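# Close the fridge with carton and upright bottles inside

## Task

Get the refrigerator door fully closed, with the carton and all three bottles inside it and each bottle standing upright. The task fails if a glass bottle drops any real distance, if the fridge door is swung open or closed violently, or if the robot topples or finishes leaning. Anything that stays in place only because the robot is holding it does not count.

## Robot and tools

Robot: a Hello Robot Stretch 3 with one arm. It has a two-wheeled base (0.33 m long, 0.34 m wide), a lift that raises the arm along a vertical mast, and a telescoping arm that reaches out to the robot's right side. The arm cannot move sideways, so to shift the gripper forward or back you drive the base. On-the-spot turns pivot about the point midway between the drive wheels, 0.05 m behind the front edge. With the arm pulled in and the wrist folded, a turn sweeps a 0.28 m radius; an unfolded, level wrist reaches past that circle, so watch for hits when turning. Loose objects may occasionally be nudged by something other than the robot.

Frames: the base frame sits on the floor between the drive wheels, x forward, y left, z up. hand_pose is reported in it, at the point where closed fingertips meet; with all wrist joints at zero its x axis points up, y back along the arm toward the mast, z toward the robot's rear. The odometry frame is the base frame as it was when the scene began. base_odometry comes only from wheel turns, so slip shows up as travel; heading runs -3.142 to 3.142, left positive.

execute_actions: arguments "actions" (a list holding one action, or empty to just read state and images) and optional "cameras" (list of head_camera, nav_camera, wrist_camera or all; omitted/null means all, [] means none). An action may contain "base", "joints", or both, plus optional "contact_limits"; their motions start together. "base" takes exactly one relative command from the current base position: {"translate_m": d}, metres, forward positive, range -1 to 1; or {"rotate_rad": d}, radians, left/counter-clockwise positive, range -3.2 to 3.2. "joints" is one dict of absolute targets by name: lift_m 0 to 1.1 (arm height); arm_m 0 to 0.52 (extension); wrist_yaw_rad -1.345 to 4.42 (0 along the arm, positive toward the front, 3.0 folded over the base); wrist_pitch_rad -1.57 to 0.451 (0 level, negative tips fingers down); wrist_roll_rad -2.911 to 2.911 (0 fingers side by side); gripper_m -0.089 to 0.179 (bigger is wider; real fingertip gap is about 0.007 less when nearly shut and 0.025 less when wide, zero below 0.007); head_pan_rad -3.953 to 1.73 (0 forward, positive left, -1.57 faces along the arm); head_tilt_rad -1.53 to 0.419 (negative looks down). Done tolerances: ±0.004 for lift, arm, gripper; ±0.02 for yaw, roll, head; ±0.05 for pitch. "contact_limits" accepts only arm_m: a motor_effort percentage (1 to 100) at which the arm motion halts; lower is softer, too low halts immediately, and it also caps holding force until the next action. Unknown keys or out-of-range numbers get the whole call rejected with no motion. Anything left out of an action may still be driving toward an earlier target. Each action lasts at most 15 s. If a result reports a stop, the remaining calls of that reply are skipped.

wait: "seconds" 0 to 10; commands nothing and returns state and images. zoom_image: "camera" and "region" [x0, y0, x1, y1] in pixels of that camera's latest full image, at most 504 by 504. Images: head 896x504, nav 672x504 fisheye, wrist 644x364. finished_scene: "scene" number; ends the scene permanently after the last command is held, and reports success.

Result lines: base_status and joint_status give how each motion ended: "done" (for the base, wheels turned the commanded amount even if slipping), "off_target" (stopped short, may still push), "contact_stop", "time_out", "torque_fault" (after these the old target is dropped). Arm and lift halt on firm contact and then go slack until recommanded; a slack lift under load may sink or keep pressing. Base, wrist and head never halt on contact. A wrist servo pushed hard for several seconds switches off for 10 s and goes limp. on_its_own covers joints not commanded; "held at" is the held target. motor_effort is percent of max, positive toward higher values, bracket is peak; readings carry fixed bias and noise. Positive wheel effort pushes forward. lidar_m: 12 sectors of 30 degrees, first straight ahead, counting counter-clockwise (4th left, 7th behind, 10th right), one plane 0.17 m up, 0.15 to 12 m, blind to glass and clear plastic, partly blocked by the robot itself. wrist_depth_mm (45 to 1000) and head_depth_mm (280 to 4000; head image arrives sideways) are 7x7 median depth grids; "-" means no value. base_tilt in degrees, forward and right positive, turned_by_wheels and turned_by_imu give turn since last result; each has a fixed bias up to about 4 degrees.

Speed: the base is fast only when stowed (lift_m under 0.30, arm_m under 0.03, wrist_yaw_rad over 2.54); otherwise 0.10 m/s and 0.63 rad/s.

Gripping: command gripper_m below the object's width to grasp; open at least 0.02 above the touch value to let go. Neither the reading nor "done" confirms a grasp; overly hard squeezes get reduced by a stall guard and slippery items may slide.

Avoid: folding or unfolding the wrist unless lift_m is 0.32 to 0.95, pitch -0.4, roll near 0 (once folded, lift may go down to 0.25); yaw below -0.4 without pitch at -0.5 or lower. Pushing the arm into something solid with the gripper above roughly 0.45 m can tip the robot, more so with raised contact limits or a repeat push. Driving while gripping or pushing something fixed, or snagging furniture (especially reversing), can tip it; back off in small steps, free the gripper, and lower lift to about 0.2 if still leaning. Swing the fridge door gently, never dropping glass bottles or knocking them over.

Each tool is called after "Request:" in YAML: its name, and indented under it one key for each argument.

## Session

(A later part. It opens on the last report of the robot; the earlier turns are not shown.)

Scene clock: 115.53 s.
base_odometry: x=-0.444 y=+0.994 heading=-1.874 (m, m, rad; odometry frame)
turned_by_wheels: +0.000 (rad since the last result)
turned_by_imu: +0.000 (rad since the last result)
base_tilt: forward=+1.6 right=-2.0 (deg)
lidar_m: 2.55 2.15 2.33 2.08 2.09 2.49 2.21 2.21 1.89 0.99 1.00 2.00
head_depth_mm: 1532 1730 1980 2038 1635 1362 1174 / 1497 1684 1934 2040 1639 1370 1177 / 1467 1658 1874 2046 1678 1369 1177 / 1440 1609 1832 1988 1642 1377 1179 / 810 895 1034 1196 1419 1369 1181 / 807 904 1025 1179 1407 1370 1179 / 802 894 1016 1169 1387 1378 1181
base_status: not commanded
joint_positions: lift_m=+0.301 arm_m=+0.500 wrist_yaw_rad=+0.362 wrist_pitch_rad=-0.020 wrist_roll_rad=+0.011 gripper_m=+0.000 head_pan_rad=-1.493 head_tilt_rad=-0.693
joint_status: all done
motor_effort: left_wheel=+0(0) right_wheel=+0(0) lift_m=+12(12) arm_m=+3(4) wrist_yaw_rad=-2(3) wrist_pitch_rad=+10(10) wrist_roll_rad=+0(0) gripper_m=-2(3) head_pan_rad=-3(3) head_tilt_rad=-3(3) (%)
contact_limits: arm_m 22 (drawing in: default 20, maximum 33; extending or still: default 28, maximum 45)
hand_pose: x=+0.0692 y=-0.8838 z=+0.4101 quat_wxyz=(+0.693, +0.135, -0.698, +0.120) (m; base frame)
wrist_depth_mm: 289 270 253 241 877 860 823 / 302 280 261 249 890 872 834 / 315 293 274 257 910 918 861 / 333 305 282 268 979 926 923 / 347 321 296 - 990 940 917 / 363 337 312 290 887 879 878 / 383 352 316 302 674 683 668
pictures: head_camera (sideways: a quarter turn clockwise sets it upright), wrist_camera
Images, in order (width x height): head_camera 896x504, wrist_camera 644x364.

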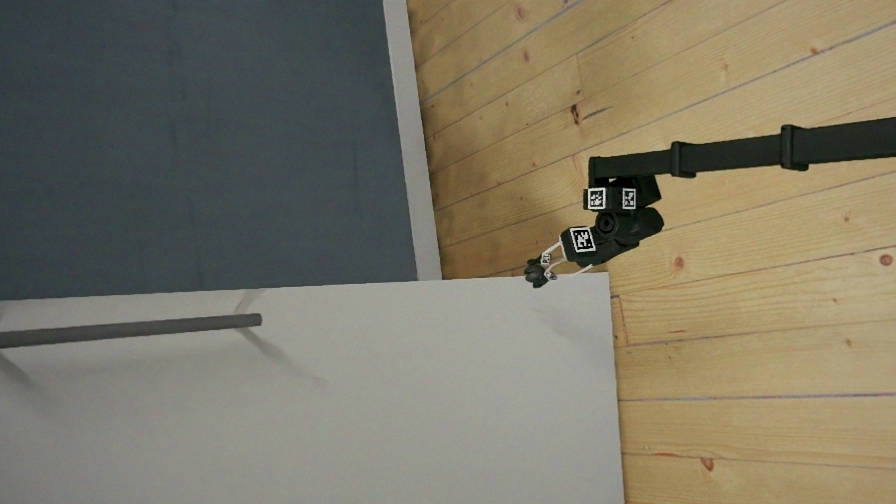

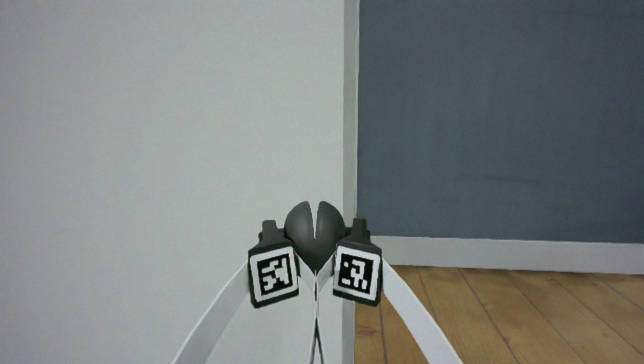

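Request:
execute_actions:
  actions:
    - {"joints":{"arm_m":0.1,"wrist_yaw_rad":0.0}}
  cameras: []

Request:
execute_actions:
  actions:
    - {"base":{"rotate_rad":-0.5},"joints":{"lift_m":0.95,"gripper_m":0.12}}
  cameras: []

Request:
execute_actions:
  actions:
    - {"base":{"translate_m":0.14}}
  cameras: []

Request:
execute_actions:
  actions:
    - {"base":{"rotate_rad":0.62}}
  cameras: []

Request:
execute_actions:
  actions:
    - {"joints":{"arm_m":0.3}}

Scene clock: 129.47 s.
base_odometry: x=-0.444 y=+0.994 heading=-1.874 (m, m, rad; odometry frame)
turned_by_wheels: +0.000 (rad since the last result)
turned_by_imu: +0.000 (rad since the last result)
base_tilt: forward=+1.6 right=-2.1 (deg)
lidar_m: 2.55 2.15 2.33 2.08 2.08 2.49 2.21 2.21 1.89 1.00 1.01 2.00
head_depth_mm: 1535 1731 1992 2030 1631 1365 1174 / 1500 1693 1938 2048 1646 1363 1178 / 1480 1655 1889 2039 1638 1366 1204 / 1438 1615 1835 1966 1606 1368 1202 / 827 915 1054 1219 1447 1372 1178 / 822 916 1035 1197 1417 1377 1182 / 815 906 1025 1185 1391 1375 1182
base_status: not commanded
joint_positions: lift_m=+0.301 arm_m=+0.100 wrist_yaw_rad=+0.002 wrist_pitch_rad=-0.020 wrist_roll_rad=+0.011 gripper_m=+0.000 head_pan_rad=-1.493 head_tilt_rad=-0.693
joint_status: all done
motor_effort: left_wheel=+0(0) right_wheel=+0(0) lift_m=+12(12) arm_m=-3(1) wrist_yaw_rad=-2(3) wrist_pitch_rad=+10(10) wrist_roll_rad=+0(0) gripper_m=-1(2) head_pan_rad=-3(3) head_tilt_rad=-2(3) (%)
hand_pose: x=-0.0209 y=-0.5010 z=+0.4101 quat_wxyz=(+0.703, +0.008, -0.711, -0.007) (m; base frame)
wrist_depth_mm: 557 581 601 - - - - / 577 607 614 - - - - / 588 615 647 - - - - / 601 629 664 - - - - / 629 645 690 - - - - / 654 674 703 798 895 904 895 / 655 688 681 686 687 682 682
pictures: none
No camera images: the call's "cameras" was empty. Leave "cameras" out to get every camera's image.

Scene clock: 136.20 s.
base_odometry: x=-0.444 y=+0.994 heading=-2.374 (m, m, rad; odometry frame)
turned_by_wheels: -0.500 (rad since the last result)
turned_by_imu: -0.489 (rad since the last result)
base_tilt: forward=+1.7 right=-2.0 (deg)
lidar_m: 2.03 2.54 2.15 2.29 2.08 2.09 2.46 2.21 2.22 1.87 1.00 1.02
head_depth_mm: 2180 2381 2551 - - 1362 1177 / 2207 2516 2709 - - 1369 1174 / 2004 2261 2496 - - 1369 1178 / 1860 2056 2301 1987 1646 1373 1179 / 1705 1894 2091 2058 1647 1377 1181 / 1588 1745 1950 2056 1646 1371 1179 / 1488 1624 1796 1929 1649 1377 1184
base_status: done
joint_positions: lift_m=+0.949 arm_m=+0.100 wrist_yaw_rad=+0.002 wrist_pitch_rad=-0.020 wrist_roll_rad=+0.011 gripper_m=+0.120 head_pan_rad=-1.493 head_tilt_rad=-0.693
joint_status: all done
motor_effort: left_wheel=+2(6) right_wheel=-1(4) lift_m=+28(28) arm_m=-3(3) wrist_yaw_rad=-2(2) wrist_pitch_rad=+10(10) wrist_roll_rad=+0(0) gripper_m=-1(85) head_pan_rad=-2(3) head_tilt_rad=-3(3) (%)
hand_pose: x=-0.0209 y=-0.5010 z=+1.0591 quat_wxyz=(+0.703, +0.008, -0.711, -0.007) (m; base frame)
wrist_depth_mm: - - - - - - - / - - - - - - - / - - - - - - - / - - - - - - - / - - - - - - - / - - - - - - - / - - - - - - -
pictures: none
No camera images: the call's "cameras" was empty. Leave "cameras" out to get every camera's image.

Scene clock: 138.57 s.
base_odometry: x=-0.545 y=+0.897 heading=-2.373 (m, m, rad; odometry frame)
turned_by_wheels: +0.000 (rad since the last result)
turned_by_imu: -0.001 (rad since the last result)
base_tilt: forward=+1.8 right=-2.1 (deg)
lidar_m: 1.92 2.44 2.08 2.39 2.17 2.18 2.59 2.32 2.32 1.77 0.92 0.94
head_depth_mm: 2254 2459 2626 - - 1365 1176 / 2059 2377 2633 - - 1370 1176 / 1910 2147 2372 - - 1372 1179 / 1740 1945 2175 1984 1642 1369 1178 / 1615 1785 2003 2046 1640 1380 1180 / 1501 1655 1833 1978 1645 1380 1181 / 1413 1534 1699 1860 1234 1336 1186
base_status: done
joint_positions: lift_m=+0.949 arm_m=+0.100 wrist_yaw_rad=+0.002 wrist_pitch_rad=-0.020 wrist_roll_rad=+0.011 gripper_m=+0.120 head_pan_rad=-1.493 head_tilt_rad=-0.693
joint_status: not commanded
motor_effort: left_wheel=+1(6) right_wheel=-2(3) lift_m=+28(27) arm_m=-3(3) wrist_yaw_rad=-2(3) wrist_pitch_rad=+10(10) wrist_roll_rad=+0(0) gripper_m=+0(0) head_pan_rad=-3(3) head_tilt_rad=-2(3) (%)
hand_pose: x=-0.0209 y=-0.5010 z=+1.0591 quat_wxyz=(+0.703, +0.008, -0.711, -0.007) (m; base frame)
wrist_depth_mm: 982 - - - - - - / - - - - - - - / - - - - - - - / - - - - - - - / - - - - - - - / 541 - - - - - - / 536 - - - - - -
pictures: none
No camera images: the call's "cameras" was empty. Leave "cameras" out to get every camera's image.

Scene clock: 140.50 s.
base_odometry: x=-0.545 y=+0.897 heading=-1.754 (m, m, rad; odometry frame)
turned_by_wheels: +0.620 (rad since the last result)
turned_by_imu: +0.607 (rad since the last result)
base_tilt: forward=+1.7 right=-2.1 (deg)
lidar_m: 2.44 2.07 2.30 2.17 2.21 2.47 2.31 2.35 1.69 0.92 0.96 2.06
head_depth_mm: 1378 1542 1698 - - 1362 1175 / 788 1497 1666 - - 1367 1183 / 763 841 931 - - 1371 1179 / 761 854 954 1153 1344 1371 1183 / 765 857 974 1130 1343 1377 1182 / 764 858 978 1135 1348 1377 1182 / 766 856 977 1135 1561 1376 1185
base_status: done
joint_positions: lift_m=+0.949 arm_m=+0.100 wrist_yaw_rad=+0.002 wrist_pitch_rad=-0.020 wrist_roll_rad=+0.011 gripper_m=+0.120 head_pan_rad=-1.493 head_tilt_rad=-0.693
joint_status: not commanded
motor_effort: left_wheel=-1(5) right_wheel=+1(4) lift_m=+28(28) arm_m=-3(3) wrist_yaw_rad=-2(1) wrist_pitch_rad=+10(10) wrist_roll_rad=+0(0) gripper_m=+0(1) head_pan_rad=-3(3) head_tilt_rad=-3(3) (%)
hand_pose: x=-0.0209 y=-0.5010 z=+1.0591 quat_wxyz=(+0.703, +0.008, -0.711, -0.007) (m; base frame)
wrist_depth_mm: 526 525 539 538 - - - / 544 545 548 553 - - - / 565 571 570 571 - - - / - 583 584 603 - - - / - 603 609 610 - - - / - - 636 649 - - - / - 657 659 667 - - -
pictures: none
No camera images: the call's "cameras" was empty. Leave "cameras" out to get every camera's image.

Scene clock: 143.20 s.
base_odometry: x=-0.545 y=+0.897 heading=-1.754 (m, m, rad; odometry frame)
turned_by_wheels: +0.000 (rad since the last result)
turned_by_imu: +0.000 (rad since the last result)
base_tilt: forward=+1.8 right=-2.0 (deg)
lidar_m: 2.44 2.07 2.31 2.17 2.21 2.48 2.31 2.36 1.69 0.92 0.96 2.07
head_depth_mm: 1376 1506 - 1952 1628 1368 1173 / 787 1452 - 1935 1635 1374 1176 / 762 826 - 1128 1375 1373 1178 / 762 839 981 1124 1338 1371 1177 / 764 854 976 1127 1342 1373 1178 / 766 856 972 1134 1340 1371 1185 / 767 859 976 1131 1561 1376 1187
base_status: not commanded
joint_positions: lift_m=+0.949 arm_m=+0.300 wrist_yaw_rad=+0.002 wrist_pitch_rad=-0.020 wrist_roll_rad=+0.011 gripper_m=+0.120 head_pan_rad=-1.493 head_tilt_rad=-0.693
joint_status: all done
motor_effort: left_wheel=-1(1) right_wheel=+1(1) lift_m=+27(27) arm_m=+3(4) wrist_yaw_rad=-1(2) wrist_pitch_rad=+10(10) wrist_roll_rad=+0(0) gripper_m=+1(1) head_pan_rad=-3(3) head_tilt_rad=-3(2) (%)
hand_pose: x=-0.0210 y=-0.7004 z=+1.0591 quat_wxyz=(+0.703, +0.008, -0.711, -0.007) (m; base frame)
wrist_depth_mm: 343 341 348 352 357 - - / 353 355 361 361 372 - - / 365 367 370 376 383 - - / 377 384 384 389 395 - - / 388 391 401 403 400 - - / 403 - 412 419 428 - - / 411 424 428 433 - - -
pictures: head_camera (sideways: a quarter turn clockwise sets it upright), nav_camera (sideways: a quarter turn counterclockwise sets it upright), wrist_camera
Images, in order (width x height): head_camera 896x504, nav_camera 672x504, wrist_camera 644x364.

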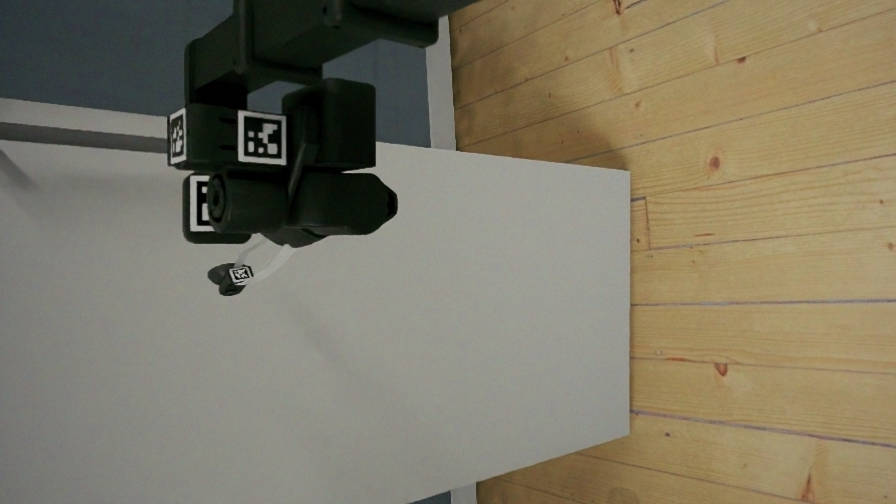

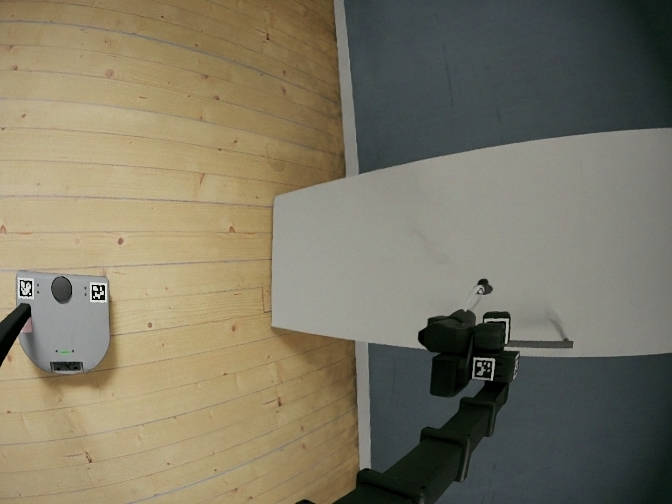

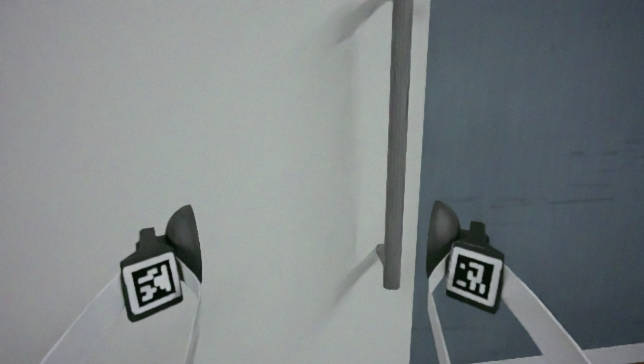

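Request:
execute_actions:
  actions:
    - {"base":{"translate_m":-0.078},"joints":{"arm_m":0.4,"lift_m":1.0}}
  cameras: []

Request:
execute_actions:
  actions:
    - {"joints":{"arm_m":0.49}}
  cameras: ["wrist_camera"]

Scene clock: 148.80 s.
base_odometry: x=-0.531 y=+0.973 heading=-1.754 (m, m, rad; odometry frame)
turned_by_wheels: +0.000 (rad since the last result)
turned_by_imu: +0.000 (rad since the last result)
base_tilt: forward=+1.8 right=-2.0 (deg)
lidar_m: 2.52 2.14 2.30 2.16 2.20 2.39 2.23 2.28 1.70 0.92 0.96 2.07
head_depth_mm: 1359 - 1783 1986 1635 1363 1177 / 1330 1570 1749 1923 1626 1369 1175 / 749 - 1667 1893 1594 1365 1179 / 759 870 974 1127 1339 1374 1176 / 764 857 973 1126 1346 1369 1175 / 766 857 978 1130 1347 1376 1181 / 766 861 978 1135 1352 1377 1184
base_status: done
joint_positions: lift_m=+0.999 arm_m=+0.400 wrist_yaw_rad=+0.002 wrist_pitch_rad=-0.020 wrist_roll_rad=+0.011 gripper_m=+0.120 head_pan_rad=-1.493 head_tilt_rad=-0.693
joint_status: all done
motor_effort: left_wheel=-1(5) right_wheel=+1(2) lift_m=+27(27) arm_m=+3(4) wrist_yaw_rad=-2(2) wrist_pitch_rad=+10(10) wrist_roll_rad=+0(0) gripper_m=+0(0) head_pan_rad=-3(3) head_tilt_rad=-3(3) (%)
hand_pose: x=-0.0210 y=-0.8004 z=+1.1091 quat_wxyz=(+0.703, +0.008, -0.711, -0.007) (m; base frame)
wrist_depth_mm: 251 253 256 255 956 973 985 / 258 260 263 265 992 - - / 267 270 273 274 993 - - / 275 279 282 282 - - - / 286 288 293 293 - - - / 298 - 306 305 - - - / 306 314 316 317 - - -
pictures: none
No camera images: the call's "cameras" was empty. Leave "cameras" out to get every camera's image.

Scene clock: 150.70 s.
base_odometry: x=-0.531 y=+0.973 heading=-1.754 (m, m, rad; odometry frame)
turned_by_wheels: +0.000 (rad since the last result)
turned_by_imu: +0.000 (rad since the last result)
base_tilt: forward=+1.8 right=-2.1 (deg)
lidar_m: 2.52 2.14 2.30 2.16 2.21 2.39 2.24 2.27 1.71 0.92 0.96 2.07
head_depth_mm: 1353 - 1771 1962 1636 1369 1180 / 1331 1561 1746 1930 1638 1364 1179 / 740 1562 1665 1886 1596 1367 1180 / 752 869 972 1126 1343 1368 1177 / 765 855 976 1127 1340 1373 1182 / 763 854 973 1130 1351 1374 1182 / 767 859 978 1131 1353 1376 1182
base_status: not commanded
joint_positions: lift_m=+0.999 arm_m=+0.490 wrist_yaw_rad=+0.002 wrist_pitch_rad=-0.020 wrist_roll_rad=+0.011 gripper_m=+0.120 head_pan_rad=-1.493 head_tilt_rad=-0.693
joint_status: all done
motor_effort: left_wheel=-1(1) right_wheel=+1(1) lift_m=+28(27) arm_m=+3(5) wrist_yaw_rad=-2(2) wrist_pitch_rad=+10(10) wrist_roll_rad=+0(0) gripper_m=+0(0) head_pan_rad=-3(3) head_tilt_rad=-3(3) (%)
hand_pose: x=-0.0210 y=-0.8904 z=+1.1091 quat_wxyz=(+0.703, +0.008, -0.711, -0.007) (m; base frame)
wrist_depth_mm: 169 170 172 171 835 880 917 / 175 175 178 177 869 908 942 / 180 182 184 183 901 971 984 / 187 188 190 190 951 998 - / 192 193 197 197 980 - - / 200 - 206 204 - - - / 206 210 212 212 - - -
pictures: wrist_camera
Images, in order (width x height): wrist_camera 644x364.

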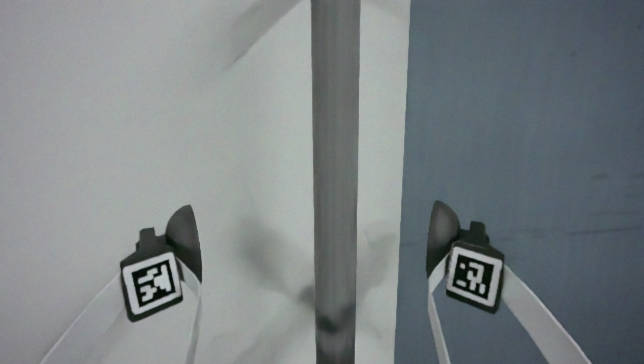

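Request:
execute_actions:
  actions:
    - {"base":{"translate_m":-0.007},"joints":{"gripper_m":-0.065,"arm_m":0.482}}
  cameras: []

Request:
execute_actions:
  actions:
    - {"base":{"translate_m":0.025},"joints":{"arm_m":0.39}}
  cameras: ["wrist_camera"]

Request:
execute_actions:
  actions:
    - {"base":{"translate_m":0.06},"joints":{"arm_m":0.30,"gripper_m":-0.06}}
  cameras: ["wrist_camera"]

Request:
execute_actions:
  actions:
    - {"base":{"translate_m":0.09},"joints":{"arm_m":0.22,"wrist_yaw_rad":-0.15,"gripper_m":-0.065}}
  cameras: ["wrist_camera","nav_camera"]

Scene clock: 159.27 s.
base_odometry: x=-0.530 y=+0.980 heading=-1.754 (m, m, rad; odometry frame)
turned_by_wheels: +0.000 (rad since the last result)
turned_by_imu: +0.000 (rad since the last result)
base_tilt: forward=+1.7 right=-2.0 (deg)
lidar_m: 2.53 2.15 2.29 2.17 2.19 2.38 2.23 2.26 1.71 0.92 0.95 2.07
head_depth_mm: 1363 - 1764 1963 1630 1365 1177 / 1332 1570 1744 1938 1629 1369 1181 / 734 1562 1665 1902 1592 1379 1174 / 747 848 967 1120 1334 1372 1178 / 761 851 967 1122 1346 1373 1178 / 762 854 974 1126 1344 1377 1183 / 762 857 976 1129 1349 1374 1181
base_status: done
joint_positions: lift_m=+0.999 arm_m=+0.482 wrist_yaw_rad=-0.002 wrist_pitch_rad=-0.020 wrist_roll_rad=+0.011 gripper_m=-0.063 head_pan_rad=-1.493 head_tilt_rad=-0.693
joint_status: all done
motor_effort: left_wheel=-2(5) right_wheel=+3(4) lift_m=+28(27) arm_m=-3(2) wrist_yaw_rad=+1(1) wrist_pitch_rad=+10(10) wrist_roll_rad=+0(0) gripper_m=-30(100) head_pan_rad=-3(3) head_tilt_rad=-3(3) (%)
hand_pose: x=-0.0219 y=-0.8830 z=+1.1091 quat_wxyz=(+0.703, +0.007, -0.711, -0.008) (m; base frame)
wrist_depth_mm: 171 172 173 120 838 885 930 / 176 178 179 125 875 921 941 / 182 183 185 129 902 972 972 / 189 189 192 134 936 986 - / 195 196 198 135 994 - - / 203 206 205 144 - - - / 211 212 215 214 - - -
pictures: none
No camera images: the call's "cameras" was empty. Leave "cameras" out to get every camera's image.

Scene clock: 161.17 s.
base_odometry: x=-0.534 y=+0.956 heading=-1.754 (m, m, rad; odometry frame)
turned_by_wheels: +0.000 (rad since the last result)
turned_by_imu: -0.001 (rad since the last result)
base_tilt: forward=+1.8 right=-2.0 (deg)
lidar_m: 2.50 2.13 2.30 2.16 2.20 2.41 2.26 2.29 1.71 0.82 0.91 2.07
head_depth_mm: 1358 - 1771 1966 1640 1368 1176 / 1329 1541 1743 1945 1638 1367 1181 / 658 - 913 1851 1541 1369 1180 / 682 775 876 1013 1209 1355 1177 / 700 785 898 1045 1251 1369 1177 / 714 804 918 1076 1293 1375 1177 / 728 820 943 1106 1367 1373 1184
base_status: done
joint_positions: lift_m=+0.999 arm_m=+0.390 wrist_yaw_rad=-0.008 wrist_pitch_rad=-0.021 wrist_roll_rad=+0.011 gripper_m=-0.053 head_pan_rad=-1.493 head_tilt_rad=-0.693
joint_status: all done
on_its_own: gripper_m is held at -0.055, not at your -0.065, by its stall guard, which is still easing
motor_effort: left_wheel=-2(16) right_wheel=+2(18) lift_m=+28(28) arm_m=-4(4) wrist_yaw_rad=+6(29) wrist_pitch_rad=+11(11) wrist_roll_rad=+0(0) gripper_m=-27(33) head_pan_rad=-3(3) head_tilt_rad=-2(3) (%)
hand_pose: x=-0.0236 y=-0.7910 z=+1.1088 quat_wxyz=(+0.703, +0.005, -0.711, -0.011) (m; base frame)
wrist_depth_mm: 195 189 182 121 953 991 - / 203 195 188 125 974 - - / 211 201 195 130 998 - - / 218 211 202 135 - - - / 228 219 210 137 - - - / 238 229 220 142 - - - / 249 238 227 212 - - -
pictures: wrist_camera
Images, in order (width x height): wrist_camera 644x364.

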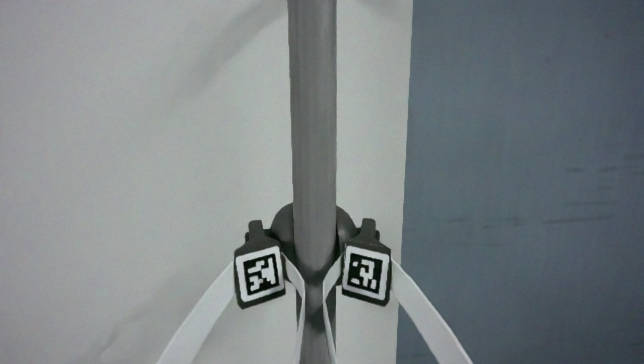

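Scene clock: 163.37 s.
base_odometry: x=-0.545 y=+0.897 heading=-1.754 (m, m, rad; odometry frame)
turned_by_wheels: +0.000 (rad since the last result)
turned_by_imu: -0.007 (rad since the last result)
base_tilt: forward=+1.8 right=-2.0 (deg)
lidar_m: 2.44 2.07 2.31 2.17 2.21 2.48 2.31 2.34 1.70 0.72 0.86 2.05
head_depth_mm: 1355 - 1797 1960 1641 1367 1176 / 1310 - 1805 1933 1634 1365 1179 / 570 - 778 889 1080 1303 1183 / 620 692 799 918 1095 1307 1176 / 643 723 829 971 1171 1339 1181 / 668 755 874 1029 1252 1373 1180 / 697 791 919 1097 1520 1372 1179
base_status: done
joint_positions: lift_m=+0.999 arm_m=+0.300 wrist_yaw_rad=-0.061 wrist_pitch_rad=-0.023 wrist_roll_rad=+0.011 gripper_m=-0.051 head_pan_rad=-1.493 head_tilt_rad=-0.693
joint_status: gripper_m off_target (ended at -0.051, target -0.060); the others done
on_its_own: wrist_yaw_rad is held at -0.057, not at your +0.000, by its stall guard, which is not easing now; gripper_m is held at -0.050, not at your -0.060, by its stall guard, which is still easing
motor_effort: left_wheel=-2(19) right_wheel=+2(25) lift_m=+27(27) arm_m=-2(4) wrist_yaw_rad=+3(46) wrist_pitch_rad=+11(12) wrist_roll_rad=+0(0) gripper_m=-2(62) head_pan_rad=-3(4) head_tilt_rad=-3(3) (%)
hand_pose: x=-0.0371 y=-0.7003 z=+1.1083 quat_wxyz=(+0.703, -0.014, -0.711, -0.030) (m; base frame)
wrist_depth_mm: 216 202 187 118 168 - - / 225 210 193 123 174 - - / 235 218 202 127 180 - - / 247 228 209 133 186 - - / 259 237 220 135 - - - / 273 249 231 139 - - - / 287 261 233 209 206 - -
pictures: wrist_camera
Images, in order (width x height): wrist_camera 644x364.

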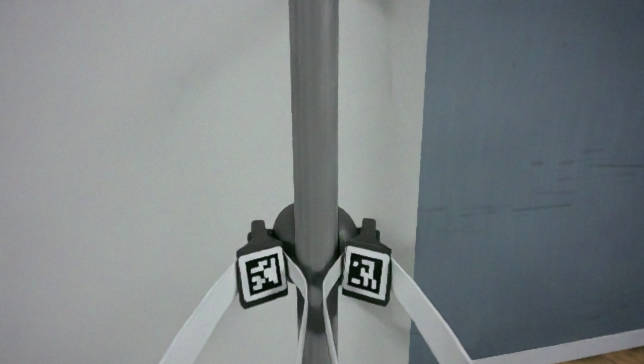

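Scene clock: 165.37 s.
base_odometry: x=-0.561 y=+0.808 heading=-1.754 (m, m, rad; odometry frame)
turned_by_wheels: +0.000 (rad since the last result)
turned_by_imu: -0.001 (rad since the last result)
base_tilt: forward=+1.7 right=-2.2 (deg)
lidar_m: 2.35 1.99 2.32 2.18 2.21 2.57 2.40 2.43 1.69 0.63 0.85 2.03
head_depth_mm: 558 - 1785 1953 1631 1365 1171 / 504 - - 797 1552 1366 1175 / 540 - - 790 922 1135 1178 / 576 647 737 852 1019 1257 1178 / 611 689 794 933 1136 1343 1179 / 652 744 865 1035 1285 1378 1182 / 699 806 948 1838 1639 1376 1179
base_status: done
joint_positions: lift_m=+0.999 arm_m=+0.220 wrist_yaw_rad=-0.179 wrist_pitch_rad=-0.024 wrist_roll_rad=+0.011 gripper_m=-0.057 head_pan_rad=-1.493 head_tilt_rad=-0.693
joint_status: wrist_yaw_rad off_target (ended at -0.179, target -0.150); gripper_m off_target (ended at -0.057, target -0.065); the others done
on_its_own: gripper_m is held at -0.058, not at your -0.065, by its stall guard, which is still easing; wrist_yaw_rad is at rest, and its effort (+21) is outside its rest range (-12 to +12)
motor_effort: left_wheel=-7(12) right_wheel=+9(10) lift_m=+28(28) arm_m=-1(7) wrist_yaw_rad=+21(25) wrist_pitch_rad=+12(12) wrist_roll_rad=+0(0) gripper_m=-29(90) head_pan_rad=-3(3) head_tilt_rad=-2(3) (%)
hand_pose: x=-0.0670 y=-0.6166 z=+1.1080 quat_wxyz=(+0.700, -0.055, -0.709, -0.072) (m; base frame)
wrist_depth_mm: 231 209 189 167 163 - - / 241 219 197 173 169 - - / 254 229 205 179 175 - - / 267 239 214 186 181 - - / 279 249 224 131 186 - - / 297 263 236 138 - - - / 315 277 239 209 202 - -
pictures: nav_camera (sideways: a quarter turn counterclockwise sets it upright), wrist_camera
Images, in order (width x height): nav_camera 672x504, wrist_camera 644x364.

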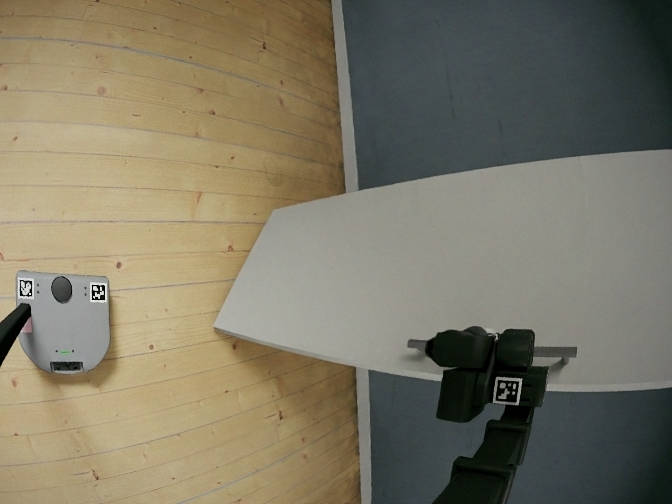

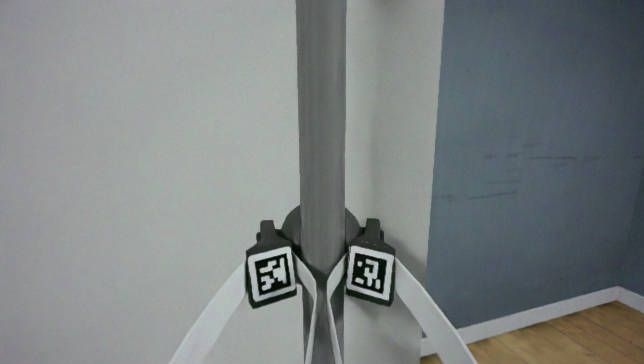

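Request:
execute_actions:
  actions:
    - {"base":{"translate_m":0.1},"joints":{"arm_m":0.13,"wrist_yaw_rad":-0.33,"gripper_m":-0.06}}
  cameras: ["nav_camera"]

Request:
execute_actions:
  actions:
    - {"base":{"translate_m":0.1},"joints":{"arm_m":0.07,"gripper_m":-0.065}}
  cameras: ["nav_camera"]

Scene clock: 173.30 s.
base_odometry: x=-0.580 y=+0.710 heading=-1.754 (m, m, rad; odometry frame)
turned_by_wheels: +0.000 (rad since the last result)
turned_by_imu: -0.001 (rad since the last result)
base_tilt: forward=+1.7 right=-1.9 (deg)
lidar_m: 2.25 1.90 2.33 2.19 2.22 2.68 2.50 2.51 0.53 0.53 0.91 2.02
head_depth_mm: 417 - - - 1633 1364 1173 / 408 428 - - 742 1277 1175 / 490 528 - - 812 976 1135 / 536 601 691 811 952 1184 1178 / 594 675 782 934 1150 1345 1174 / 663 768 912 1149 1600 1374 1178 / 759 1411 1636 1866 1646 1377 1184
base_status: done
joint_positions: lift_m=+0.999 arm_m=+0.130 wrist_yaw_rad=-0.233 wrist_pitch_rad=-0.024 wrist_roll_rad=+0.011 gripper_m=-0.052 head_pan_rad=-1.493 head_tilt_rad=-0.693
joint_status: wrist_yaw_rad off_target (ended at -0.233, target -0.330); gripper_m off_target (ended at -0.052, target -0.060); the others done
on_its_own: wrist_yaw_rad is held at -0.251, not at your -0.330, by its stall guard, which is not easing now; gripper_m is held at -0.053, not at your -0.060, by its stall guard, which is still easing; wrist_yaw_rad is at rest, and its effort (-13) is outside its rest range (-12 to +12)
motor_effort: left_wheel=+4(18) right_wheel=-5(18) lift_m=+27(27) arm_m=-3(7) wrist_yaw_rad=-13(51) wrist_pitch_rad=+13(13) wrist_roll_rad=+0(0) gripper_m=-28(100) head_pan_rad=-3(3) head_tilt_rad=-3(3) (%)
hand_pose: x=-0.0805 y=-0.5240 z=+1.1078 quat_wxyz=(+0.697, -0.074, -0.707, -0.091) (m; base frame)
wrist_depth_mm: 297 245 203 114 152 - - / 322 256 210 118 158 - - / 342 271 219 124 164 - - / 366 284 228 180 169 - - / 394 301 246 128 176 - - / 432 319 266 135 187 - - / 475 346 257 204 193 - -
pictures: nav_camera (sideways: a quarter turn counterclockwise sets it upright)
Images, in order (width x height): nav_camera 672x504.

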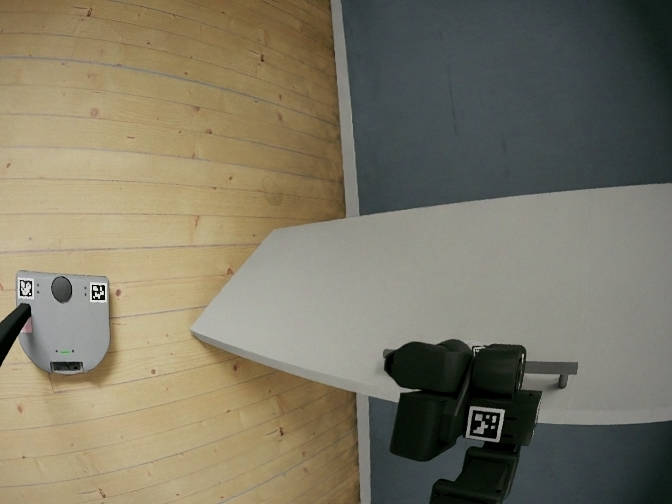

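Scene clock: 175.30 s.
base_odometry: x=-0.598 y=+0.612 heading=-1.754 (m, m, rad; odometry frame)
turned_by_wheels: +0.000 (rad since the last result)
turned_by_imu: -0.001 (rad since the last result)
base_tilt: forward=+1.8 right=-2.0 (deg)
lidar_m: 2.16 1.80 2.35 2.19 2.24 2.79 2.59 2.49 0.46 0.48 1.59 2.01
head_depth_mm: 370 397 - - - 1355 1179 / 352 401 - - - 769 1132 / 470 515 - - - 904 1111 / 540 607 702 822 989 1198 1180 / 633 727 853 1033 1362 1373 1182 / 784 1416 1635 1860 1648 1369 1178 / 1279 1433 1617 1851 1654 1377 1184
base_status: done
joint_positions: lift_m=+0.999 arm_m=+0.071 wrist_yaw_rad=-0.229 wrist_pitch_rad=-0.025 wrist_roll_rad=+0.011 gripper_m=-0.057 head_pan_rad=-1.493 head_tilt_rad=-0.693
joint_status: gripper_m off_target (ended at -0.057, target -0.065); the others done
on_its_own: wrist_yaw_rad is held at -0.251, not at your -0.330, by its stall guard, which is not easing now; gripper_m is held at -0.058, not at your -0.065, by its stall guard, which is still easing; wrist_yaw_rad is at rest, and its effort (-17) is outside its rest range (-12 to +12)
motor_effort: left_wheel=+3(12) right_wheel=-5(13) lift_m=+27(27) arm_m=-5(9) wrist_yaw_rad=-17(41) wrist_pitch_rad=+13(13) wrist_roll_rad=+0(0) gripper_m=-29(87) head_pan_rad=-3(3) head_tilt_rad=-3(2) (%)
hand_pose: x=-0.0795 y=-0.4643 z=+1.1077 quat_wxyz=(+0.698, -0.072, -0.707, -0.090) (m; base frame)
wrist_depth_mm: 930 331 232 112 145 162 - / 982 351 241 117 149 177 - / - 379 252 121 154 - - / - 407 266 128 158 - - / - 439 290 127 163 - - / - 475 330 133 163 - - / - 544 300 201 182 - -
pictures: nav_camera (sideways: a quarter turn counterclockwise sets it upright)
Images, in order (width x height): nav_camera 672x504.

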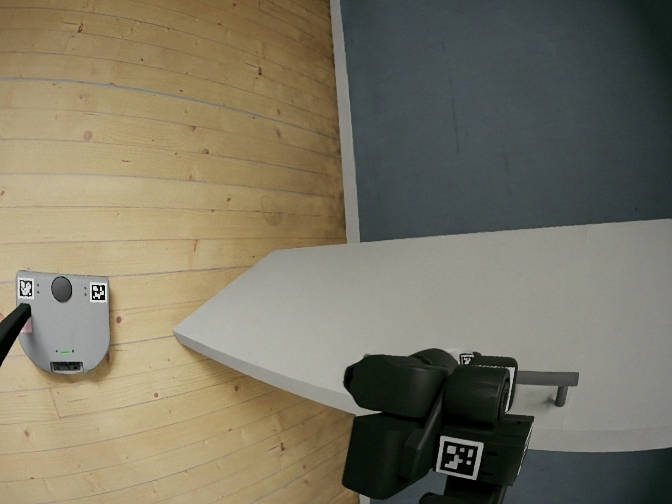

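Request:
execute_actions:
  actions:
    - {"joints":{"gripper_m":0.13,"arm_m":0.03}}
  cameras: ["wrist_camera"]

Request:
execute_actions:
  actions:
    - {"joints":{"lift_m":0.7}}
  cameras: ["nav_camera"]

Request:
execute_actions:
  actions:
    - {"joints":{"wrist_yaw_rad":1.57,"gripper_m":0.03,"arm_m":0}}
  cameras: ["nav_camera"]

Scene clock: 185.97 s.
base_odometry: x=-0.598 y=+0.612 heading=-1.754 (m, m, rad; odometry frame)
turned_by_wheels: +0.000 (rad since the last result)
turned_by_imu: -0.001 (rad since the last result)
base_tilt: forward=+1.7 right=-2.0 (deg)
lidar_m: 2.15 1.80 2.34 2.19 2.24 2.79 2.60 2.50 0.59 0.64 1.58 2.01
head_depth_mm: 504 551 - - - - 1152 / 540 595 - - - 1072 1156 / 583 649 - - - 1241 1176 / 634 712 818 956 1127 1325 1176 / 695 789 910 1085 1379 1378 1176 / 1235 1425 1628 1859 1647 1372 1180 / 1282 1432 1624 1851 1647 1379 1182
base_status: not commanded
joint_positions: lift_m=+0.999 arm_m=+0.030 wrist_yaw_rad=-0.248 wrist_pitch_rad=-0.021 wrist_roll_rad=+0.011 gripper_m=+0.130 head_pan_rad=-1.493 head_tilt_rad=-0.693
joint_status: all done
on_its_own: wrist_yaw_rad is held at -0.251, not at your -0.330, by its stall guard, which is not easing now
motor_effort: left_wheel=+1(11) right_wheel=-1(17) lift_m=+28(27) arm_m=-3(14) wrist_yaw_rad=-3(46) wrist_pitch_rad=+11(13) wrist_roll_rad=+0(0) gripper_m=+0(86) head_pan_rad=-3(3) head_tilt_rad=-3(3) (%)
hand_pose: x=-0.0841 y=-0.4231 z=+1.1087 quat_wxyz=(+0.697, -0.080, -0.706, -0.095) (m; base frame)
wrist_depth_mm: 949 459 390 344 297 - - / 999 476 407 356 306 - - / - 499 423 363 314 - - / - 523 444 378 324 - - / - 583 461 396 343 - - / - - 481 411 361 - - / - 632 500 424 364 - -
pictures: wrist_camera
Images, in order (width x height): wrist_camera 644x364.

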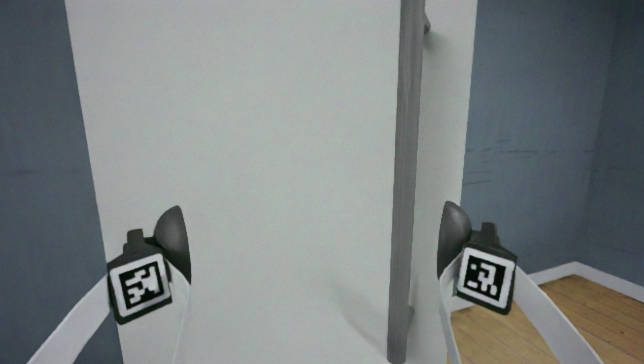

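Scene clock: 189.53 s.
base_odometry: x=-0.598 y=+0.612 heading=-1.754 (m, m, rad; odometry frame)
turned_by_wheels: +0.000 (rad since the last result)
turned_by_imu: +0.000 (rad since the last result)
base_tilt: forward=+1.8 right=-2.2 (deg)
lidar_m: 2.16 1.80 2.35 2.18 2.24 2.80 2.60 2.49 0.61 0.65 1.58 2.00
head_depth_mm: 513 560 620 691 787 1281 1227 / 550 605 673 763 873 1029 - / 591 657 739 848 987 1122 - / 641 717 816 952 1142 1308 1182 / 698 791 916 1085 1376 1372 1180 / 1230 1417 1637 1848 1640 1371 1180 / 1284 1429 1615 1853 1643 1380 1183
base_status: not commanded
joint_positions: lift_m=+0.701 arm_m=+0.030 wrist_yaw_rad=-0.248 wrist_pitch_rad=-0.021 wrist_roll_rad=+0.011 gripper_m=+0.130 head_pan_rad=-1.493 head_tilt_rad=-0.693
joint_status: all done
on_its_own: wrist_yaw_rad is held at -0.251, not at your -0.330, by its stall guard, which is not easing now
motor_effort: left_wheel=+0(1) right_wheel=-1(1) lift_m=+12(22) arm_m=-3(3) wrist_yaw_rad=-3(3) wrist_pitch_rad=+11(11) wrist_roll_rad=+0(0) gripper_m=+0(1) head_pan_rad=-3(3) head_tilt_rad=-3(3) (%)
hand_pose: x=-0.0841 y=-0.4231 z=+0.8098 quat_wxyz=(+0.697, -0.080, -0.706, -0.094) (m; base frame)
wrist_depth_mm: 965 459 400 352 310 - - / - 483 419 368 327 - - / - 494 429 377 334 - - / - 527 454 389 348 - - / - 583 466 404 363 - - / - - 490 421 383 - - / - 624 511 440 388 - -
pictures: nav_camera (sideways: a quarter turn counterclockwise sets it upright)
Images, in order (width x height): nav_camera 672x504.

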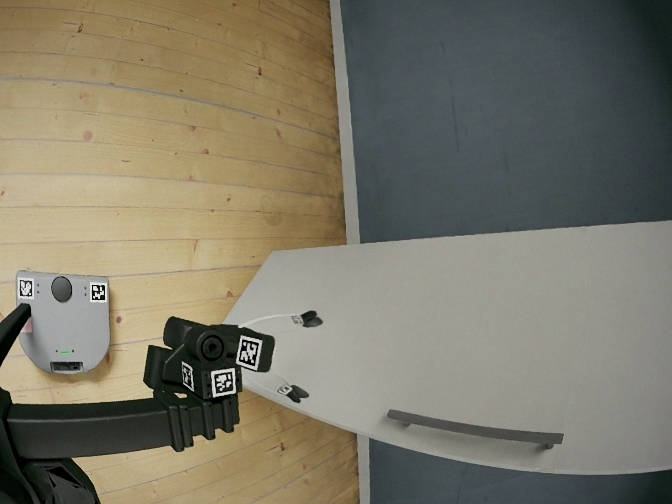

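Scene clock: 191.47 s.
base_odometry: x=-0.598 y=+0.612 heading=-1.754 (m, m, rad; odometry frame)
turned_by_wheels: +0.000 (rad since the last result)
turned_by_imu: +0.000 (rad since the last result)
base_tilt: forward=+1.7 right=-2.0 (deg)
lidar_m: 2.16 1.80 2.35 2.19 2.24 2.80 2.60 2.49 0.60 0.65 1.58 2.01
head_depth_mm: 513 561 619 694 788 1282 1199 / 549 606 674 762 874 1027 1179 / 591 657 739 845 987 1191 1243 / 640 718 819 949 1139 1315 1179 / 699 791 914 1090 1369 1369 1181 / 1236 1425 1639 1855 1646 1371 1183 / 1285 1427 1625 1857 1658 1375 1187
base_status: not commanded
joint_positions: lift_m=+0.701 arm_m=+0.000 wrist_yaw_rad=+1.566 wrist_pitch_rad=-0.021 wrist_roll_rad=+0.011 gripper_m=+0.030 head_pan_rad=-1.493 head_tilt_rad=-0.693
joint_status: all done
motor_effort: left_wheel=+1(1) right_wheel=+0(0) lift_m=+13(12) arm_m=-3(4) wrist_yaw_rad=+3(4) wrist_pitch_rad=+11(11) wrist_roll_rad=+0(0) gripper_m=+0(84) head_pan_rad=-3(3) head_tilt_rad=-3(2) (%)
hand_pose: x=+0.2343 y=-0.1465 z=+0.8098 quat_wxyz=(+0.504, +0.507, -0.498, +0.491) (m; base frame)
wrist_depth_mm: - - - - - - - / - - - - - - - / - - - - - - - / - - - - - - - / - - - - - - - / - - - - - - - / - - - - - - -
pictures: nav_camera (sideways: a quarter turn counterclockwise sets it upright)
Images, in order (width x height): nav_camera 672x504.

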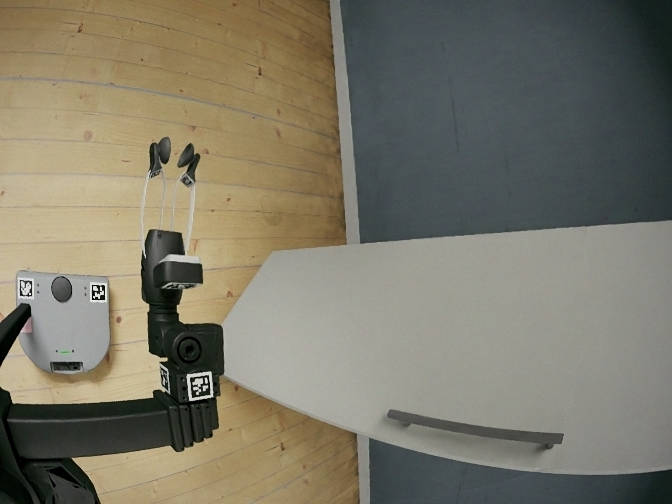

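Request:
execute_actions:
  actions:
    - {"base":{"translate_m":-0.55},"joints":{"head_pan_rad":-1.25,"head_tilt_rad":-0.5,"lift_m":0.4}}
  cameras: ["nav_camera","head_camera"]

Scene clock: 200.53 s.
base_odometry: x=-0.498 y=+1.152 heading=-1.754 (m, m, rad; odometry frame)
turned_by_wheels: +0.000 (rad since the last result)
turned_by_imu: +0.001 (rad since the last result)
base_tilt: forward=+1.7 right=-2.0 (deg)
lidar_m: 2.70 2.31 2.27 2.14 2.18 2.21 2.06 2.08 1.73 1.05 0.61 2.09
head_depth_mm: 1301 1412 1538 1698 1836 1560 1287 / 1324 1433 1566 1739 1876 1565 1288 / 872 950 1055 1174 1605 1465 1291 / 1235 1356 1441 1581 1410 1481 1298 / 1243 1353 1132 666 734 823 955 / 483 525 580 662 806 1025 1244 / 532 563 677 924 1221 1540 1308
base_status: done
joint_positions: lift_m=+0.401 arm_m=+0.000 wrist_yaw_rad=+1.566 wrist_pitch_rad=-0.020 wrist_roll_rad=+0.011 gripper_m=+0.030 head_pan_rad=-1.257 head_tilt_rad=-0.508
joint_status: all done
motor_effort: left_wheel=+0(5) right_wheel=+0(3) lift_m=+11(14) arm_m=-3(3) wrist_yaw_rad=+2(3) wrist_pitch_rad=+10(11) wrist_roll_rad=+0(0) gripper_m=+0(0) head_pan_rad=+3(17) head_tilt_rad=+4(15) (%)
hand_pose: x=+0.2343 y=-0.1465 z=+0.5099 quat_wxyz=(+0.504, +0.507, -0.499, +0.491) (m; base frame)
wrist_depth_mm: - - - - - - - / - - - - - - - / - - - - - - - / - - - - - - - / - - - - - - - / - - - - - - - / 842 843 843 866 865 835 808
pictures: head_camera (sideways: a quarter turn clockwise sets it upright), nav_camera (sideways: a quarter turn counterclockwise sets it upright)
Images, in order (width x height): head_camera 896x504, nav_camera 672x504.

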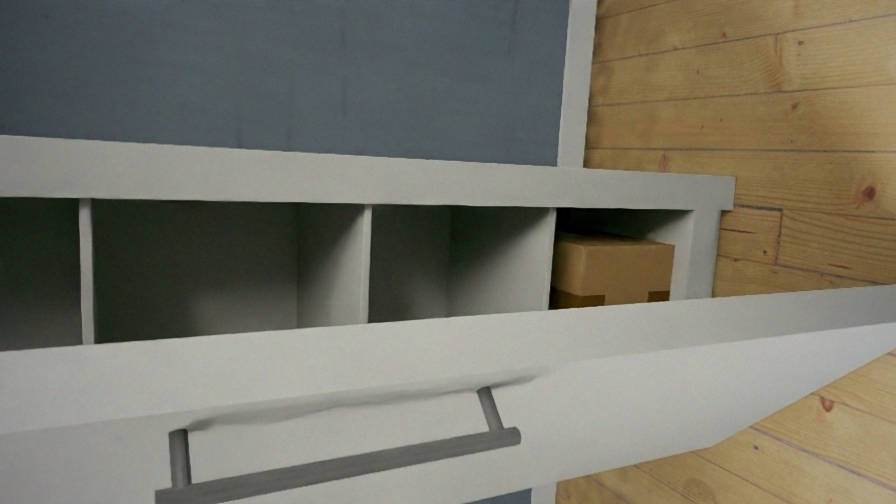

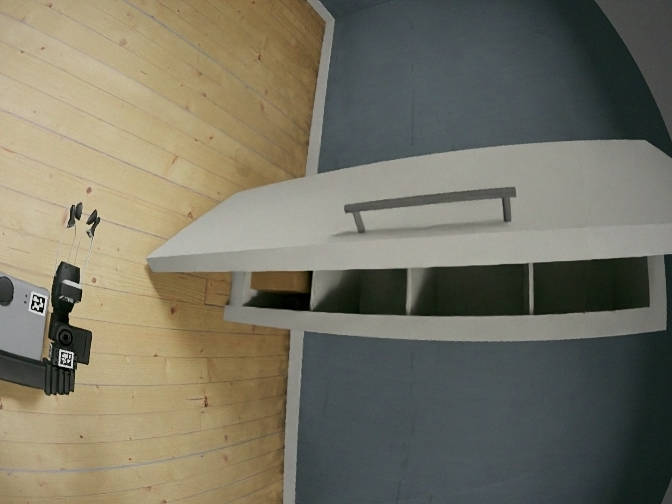

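Request:
execute_actions:
  actions:
    - {"joints":{"wrist_yaw_rad":0,"gripper_m":0.0,"lift_m":0.25}}
  cameras: ["nav_camera"]

Request:
execute_actions:
  actions:
    - {"joints":{"arm_m":0.25}}
  cameras: ["nav_camera"]

Request:
execute_actions:
  actions:
    - {"base":{"translate_m":0.3},"joints":{"head_pan_rad":-1.5,"head_tilt_rad":-0.75}}

Scene clock: 206.67 s.
base_odometry: x=-0.498 y=+1.152 heading=-1.754 (m, m, rad; odometry frame)
turned_by_wheels: +0.000 (rad since the last result)
turned_by_imu: +0.000 (rad since the last result)
base_tilt: forward=+1.8 right=-2.0 (deg)
lidar_m: 2.70 2.31 2.27 2.14 2.17 2.21 2.06 2.07 1.73 1.05 0.61 2.08
head_depth_mm: 1305 1410 1544 1694 1833 1562 1289 / 1322 1436 1570 1721 1878 1569 1290 / 874 945 1056 1174 1614 1466 1296 / 1240 1359 1434 1591 1398 1482 1300 / 1250 1349 1137 666 735 825 955 / 483 525 580 663 809 1024 1245 / 532 563 676 924 1225 1532 1314
base_status: not commanded
joint_positions: lift_m=+0.251 arm_m=+0.000 wrist_yaw_rad=+0.004 wrist_pitch_rad=-0.020 wrist_roll_rad=+0.011 gripper_m=+0.000 head_pan_rad=-1.257 head_tilt_rad=-0.508
joint_status: all done
motor_effort: left_wheel=+1(0) right_wheel=+0(0) lift_m=+12(13) arm_m=-3(3) wrist_yaw_rad=-4(5) wrist_pitch_rad=+10(10) wrist_roll_rad=+0(0) gripper_m=-3(83) head_pan_rad=+2(2) head_tilt_rad=+2(3) (%)
hand_pose: x=-0.0206 y=-0.4010 z=+0.3599 quat_wxyz=(+0.703, +0.009, -0.711, -0.006) (m; base frame)
wrist_depth_mm: 814 - - - - - - / 734 - 953 - - - - / 327 817 907 - - - - / 334 827 835 - - - - / 340 832 858 - - - - / 344 803 783 707 788 780 785 / 351 614 614 613 620 607 618
pictures: nav_camera (sideways: a quarter turn counterclockwise sets it upright)
Images, in order (width x height): nav_camera 672x504.

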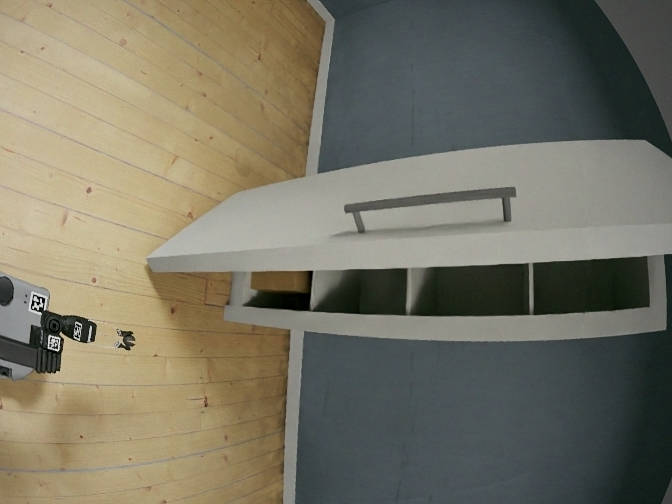

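Scene clock: 209.73 s.
base_odometry: x=-0.498 y=+1.152 heading=-1.754 (m, m, rad; odometry frame)
turned_by_wheels: +0.000 (rad since the last result)
turned_by_imu: +0.000 (rad since the last result)
base_tilt: forward=+1.7 right=-2.0 (deg)
lidar_m: 2.70 2.32 2.27 2.14 2.17 2.21 2.06 2.08 1.73 1.06 0.61 2.08
head_depth_mm: 1306 1413 1543 1699 1822 1561 1285 / 1328 1435 1568 1722 1870 1558 1296 / 873 946 1055 1177 1609 1459 1298 / 1240 1361 1430 1574 1407 1481 1294 / 1243 1359 1139 666 736 824 951 / 482 524 580 661 806 1025 1240 / 531 563 675 924 1224 1531 1306
base_status: not commanded
joint_positions: lift_m=+0.251 arm_m=+0.250 wrist_yaw_rad=+0.002 wrist_pitch_rad=-0.020 wrist_roll_rad=+0.011 gripper_m=+0.000 head_pan_rad=-1.257 head_tilt_rad=-0.508
joint_status: all done
motor_effort: left_wheel=+1(0) right_wheel=+0(0) lift_m=+12(12) arm_m=+3(5) wrist_yaw_rad=-3(3) wrist_pitch_rad=+10(10) wrist_roll_rad=+0(0) gripper_m=-2(2) head_pan_rad=+3(2) head_tilt_rad=+3(2) (%)
hand_pose: x=-0.0209 y=-0.6504 z=+0.3599 quat_wxyz=(+0.703, +0.008, -0.711, -0.007) (m; base frame)
wrist_depth_mm: 848 885 634 - - - - / 702 705 602 - - - - / 562 712 584 - - - - / 562 594 564 - - - - / 575 614 587 - - - - / 569 589 599 716 804 787 780 / 598 601 615 618 611 612 603
pictures: nav_camera (sideways: a quarter turn counterclockwise sets it upright)
Images, in order (width x height): nav_camera 672x504.

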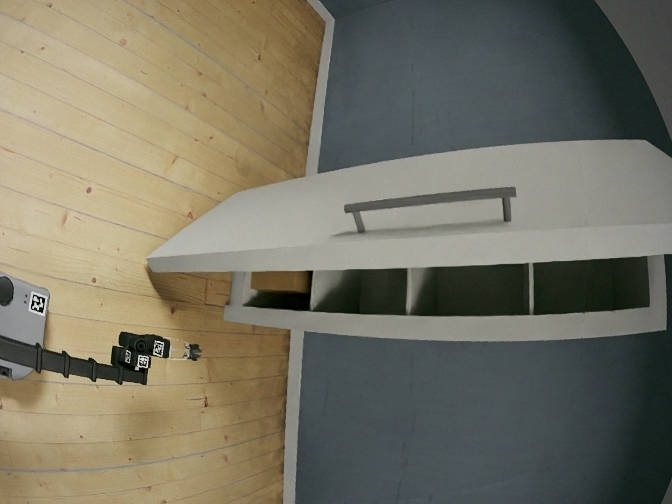

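Scene clock: 214.17 s.
base_odometry: x=-0.552 y=+0.857 heading=-1.754 (m, m, rad; odometry frame)
turned_by_wheels: +0.000 (rad since the last result)
turned_by_imu: -0.048 (rad since the last result)
base_tilt: forward=+1.8 right=-2.1 (deg)
lidar_m: 2.41 2.04 2.37 2.17 2.19 2.56 2.35 2.37 1.73 0.46 0.45 1.97
head_depth_mm: 1411 1601 1851 1934 1573 1331 1155 / 1393 1569 1819 1928 1572 1330 1152 / 880 1005 1190 1757 1536 1361 1138 / 1199 1145 1410 1440 1535 1348 1164 / 1228 1111 1396 598 694 864 1115 / 365 405 461 551 773 1258 1157 / 355 427 546 719 1466 1337 1163
base_status: done
joint_positions: lift_m=+0.251 arm_m=+0.250 wrist_yaw_rad=-0.003 wrist_pitch_rad=-0.023 wrist_roll_rad=+0.011 gripper_m=+0.000 head_pan_rad=-1.493 head_tilt_rad=-0.741
joint_status: all done
motor_effort: left_wheel=+0(16) right_wheel=+0(24) lift_m=+12(12) arm_m=+3(3) wrist_yaw_rad=+2(43) wrist_pitch_rad=+12(12) wrist_roll_rad=+0(0) gripper_m=-2(6) head_pan_rad=-3(18) head_tilt_rad=-3(17) (%)
hand_pose: x=-0.0223 y=-0.6503 z=+0.3593 quat_wxyz=(+0.703, +0.007, -0.711, -0.010) (m; base frame)
wrist_depth_mm: 505 826 866 522 - - - / 534 732 757 535 - - - / 538 548 577 559 - - - / 539 548 574 584 - - - / 526 554 593 - - - - / 517 547 581 612 797 778 783 / 525 561 590 611 605 610 611
pictures: head_camera (sideways: a quarter turn clockwise sets it upright), nav_camera (sideways: a quarter turn counterclockwise sets it upright), wrist_camera
Images, in order (width x height): head_camera 896x504, nav_camera 672x504, wrist_camera 644x364.

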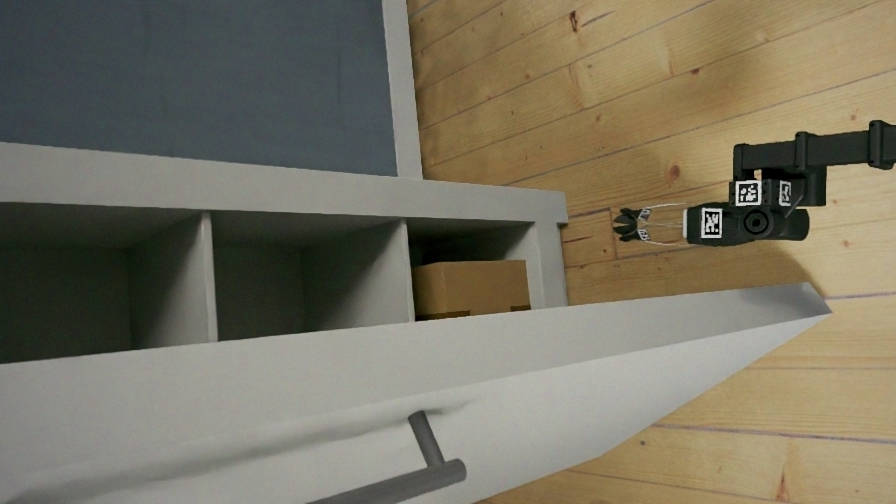

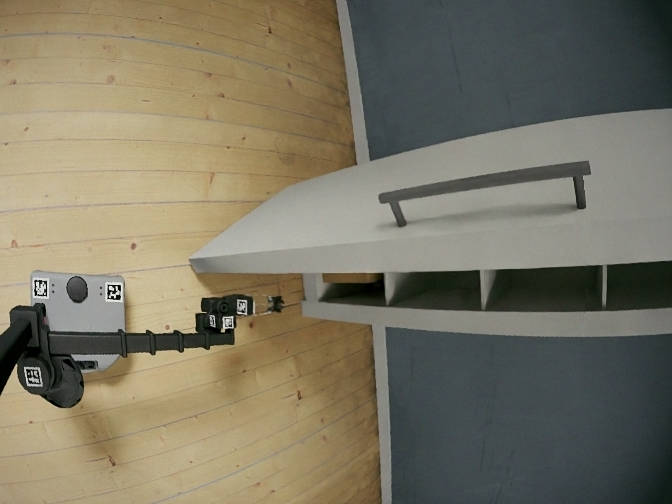

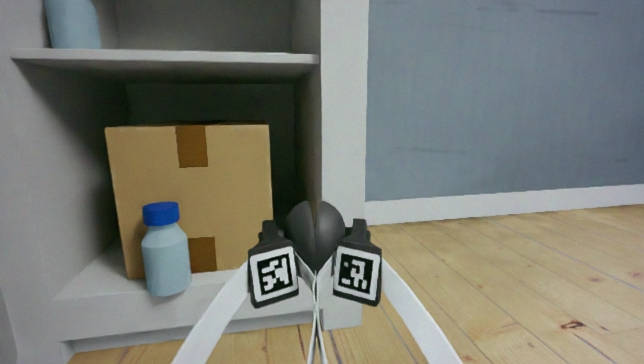

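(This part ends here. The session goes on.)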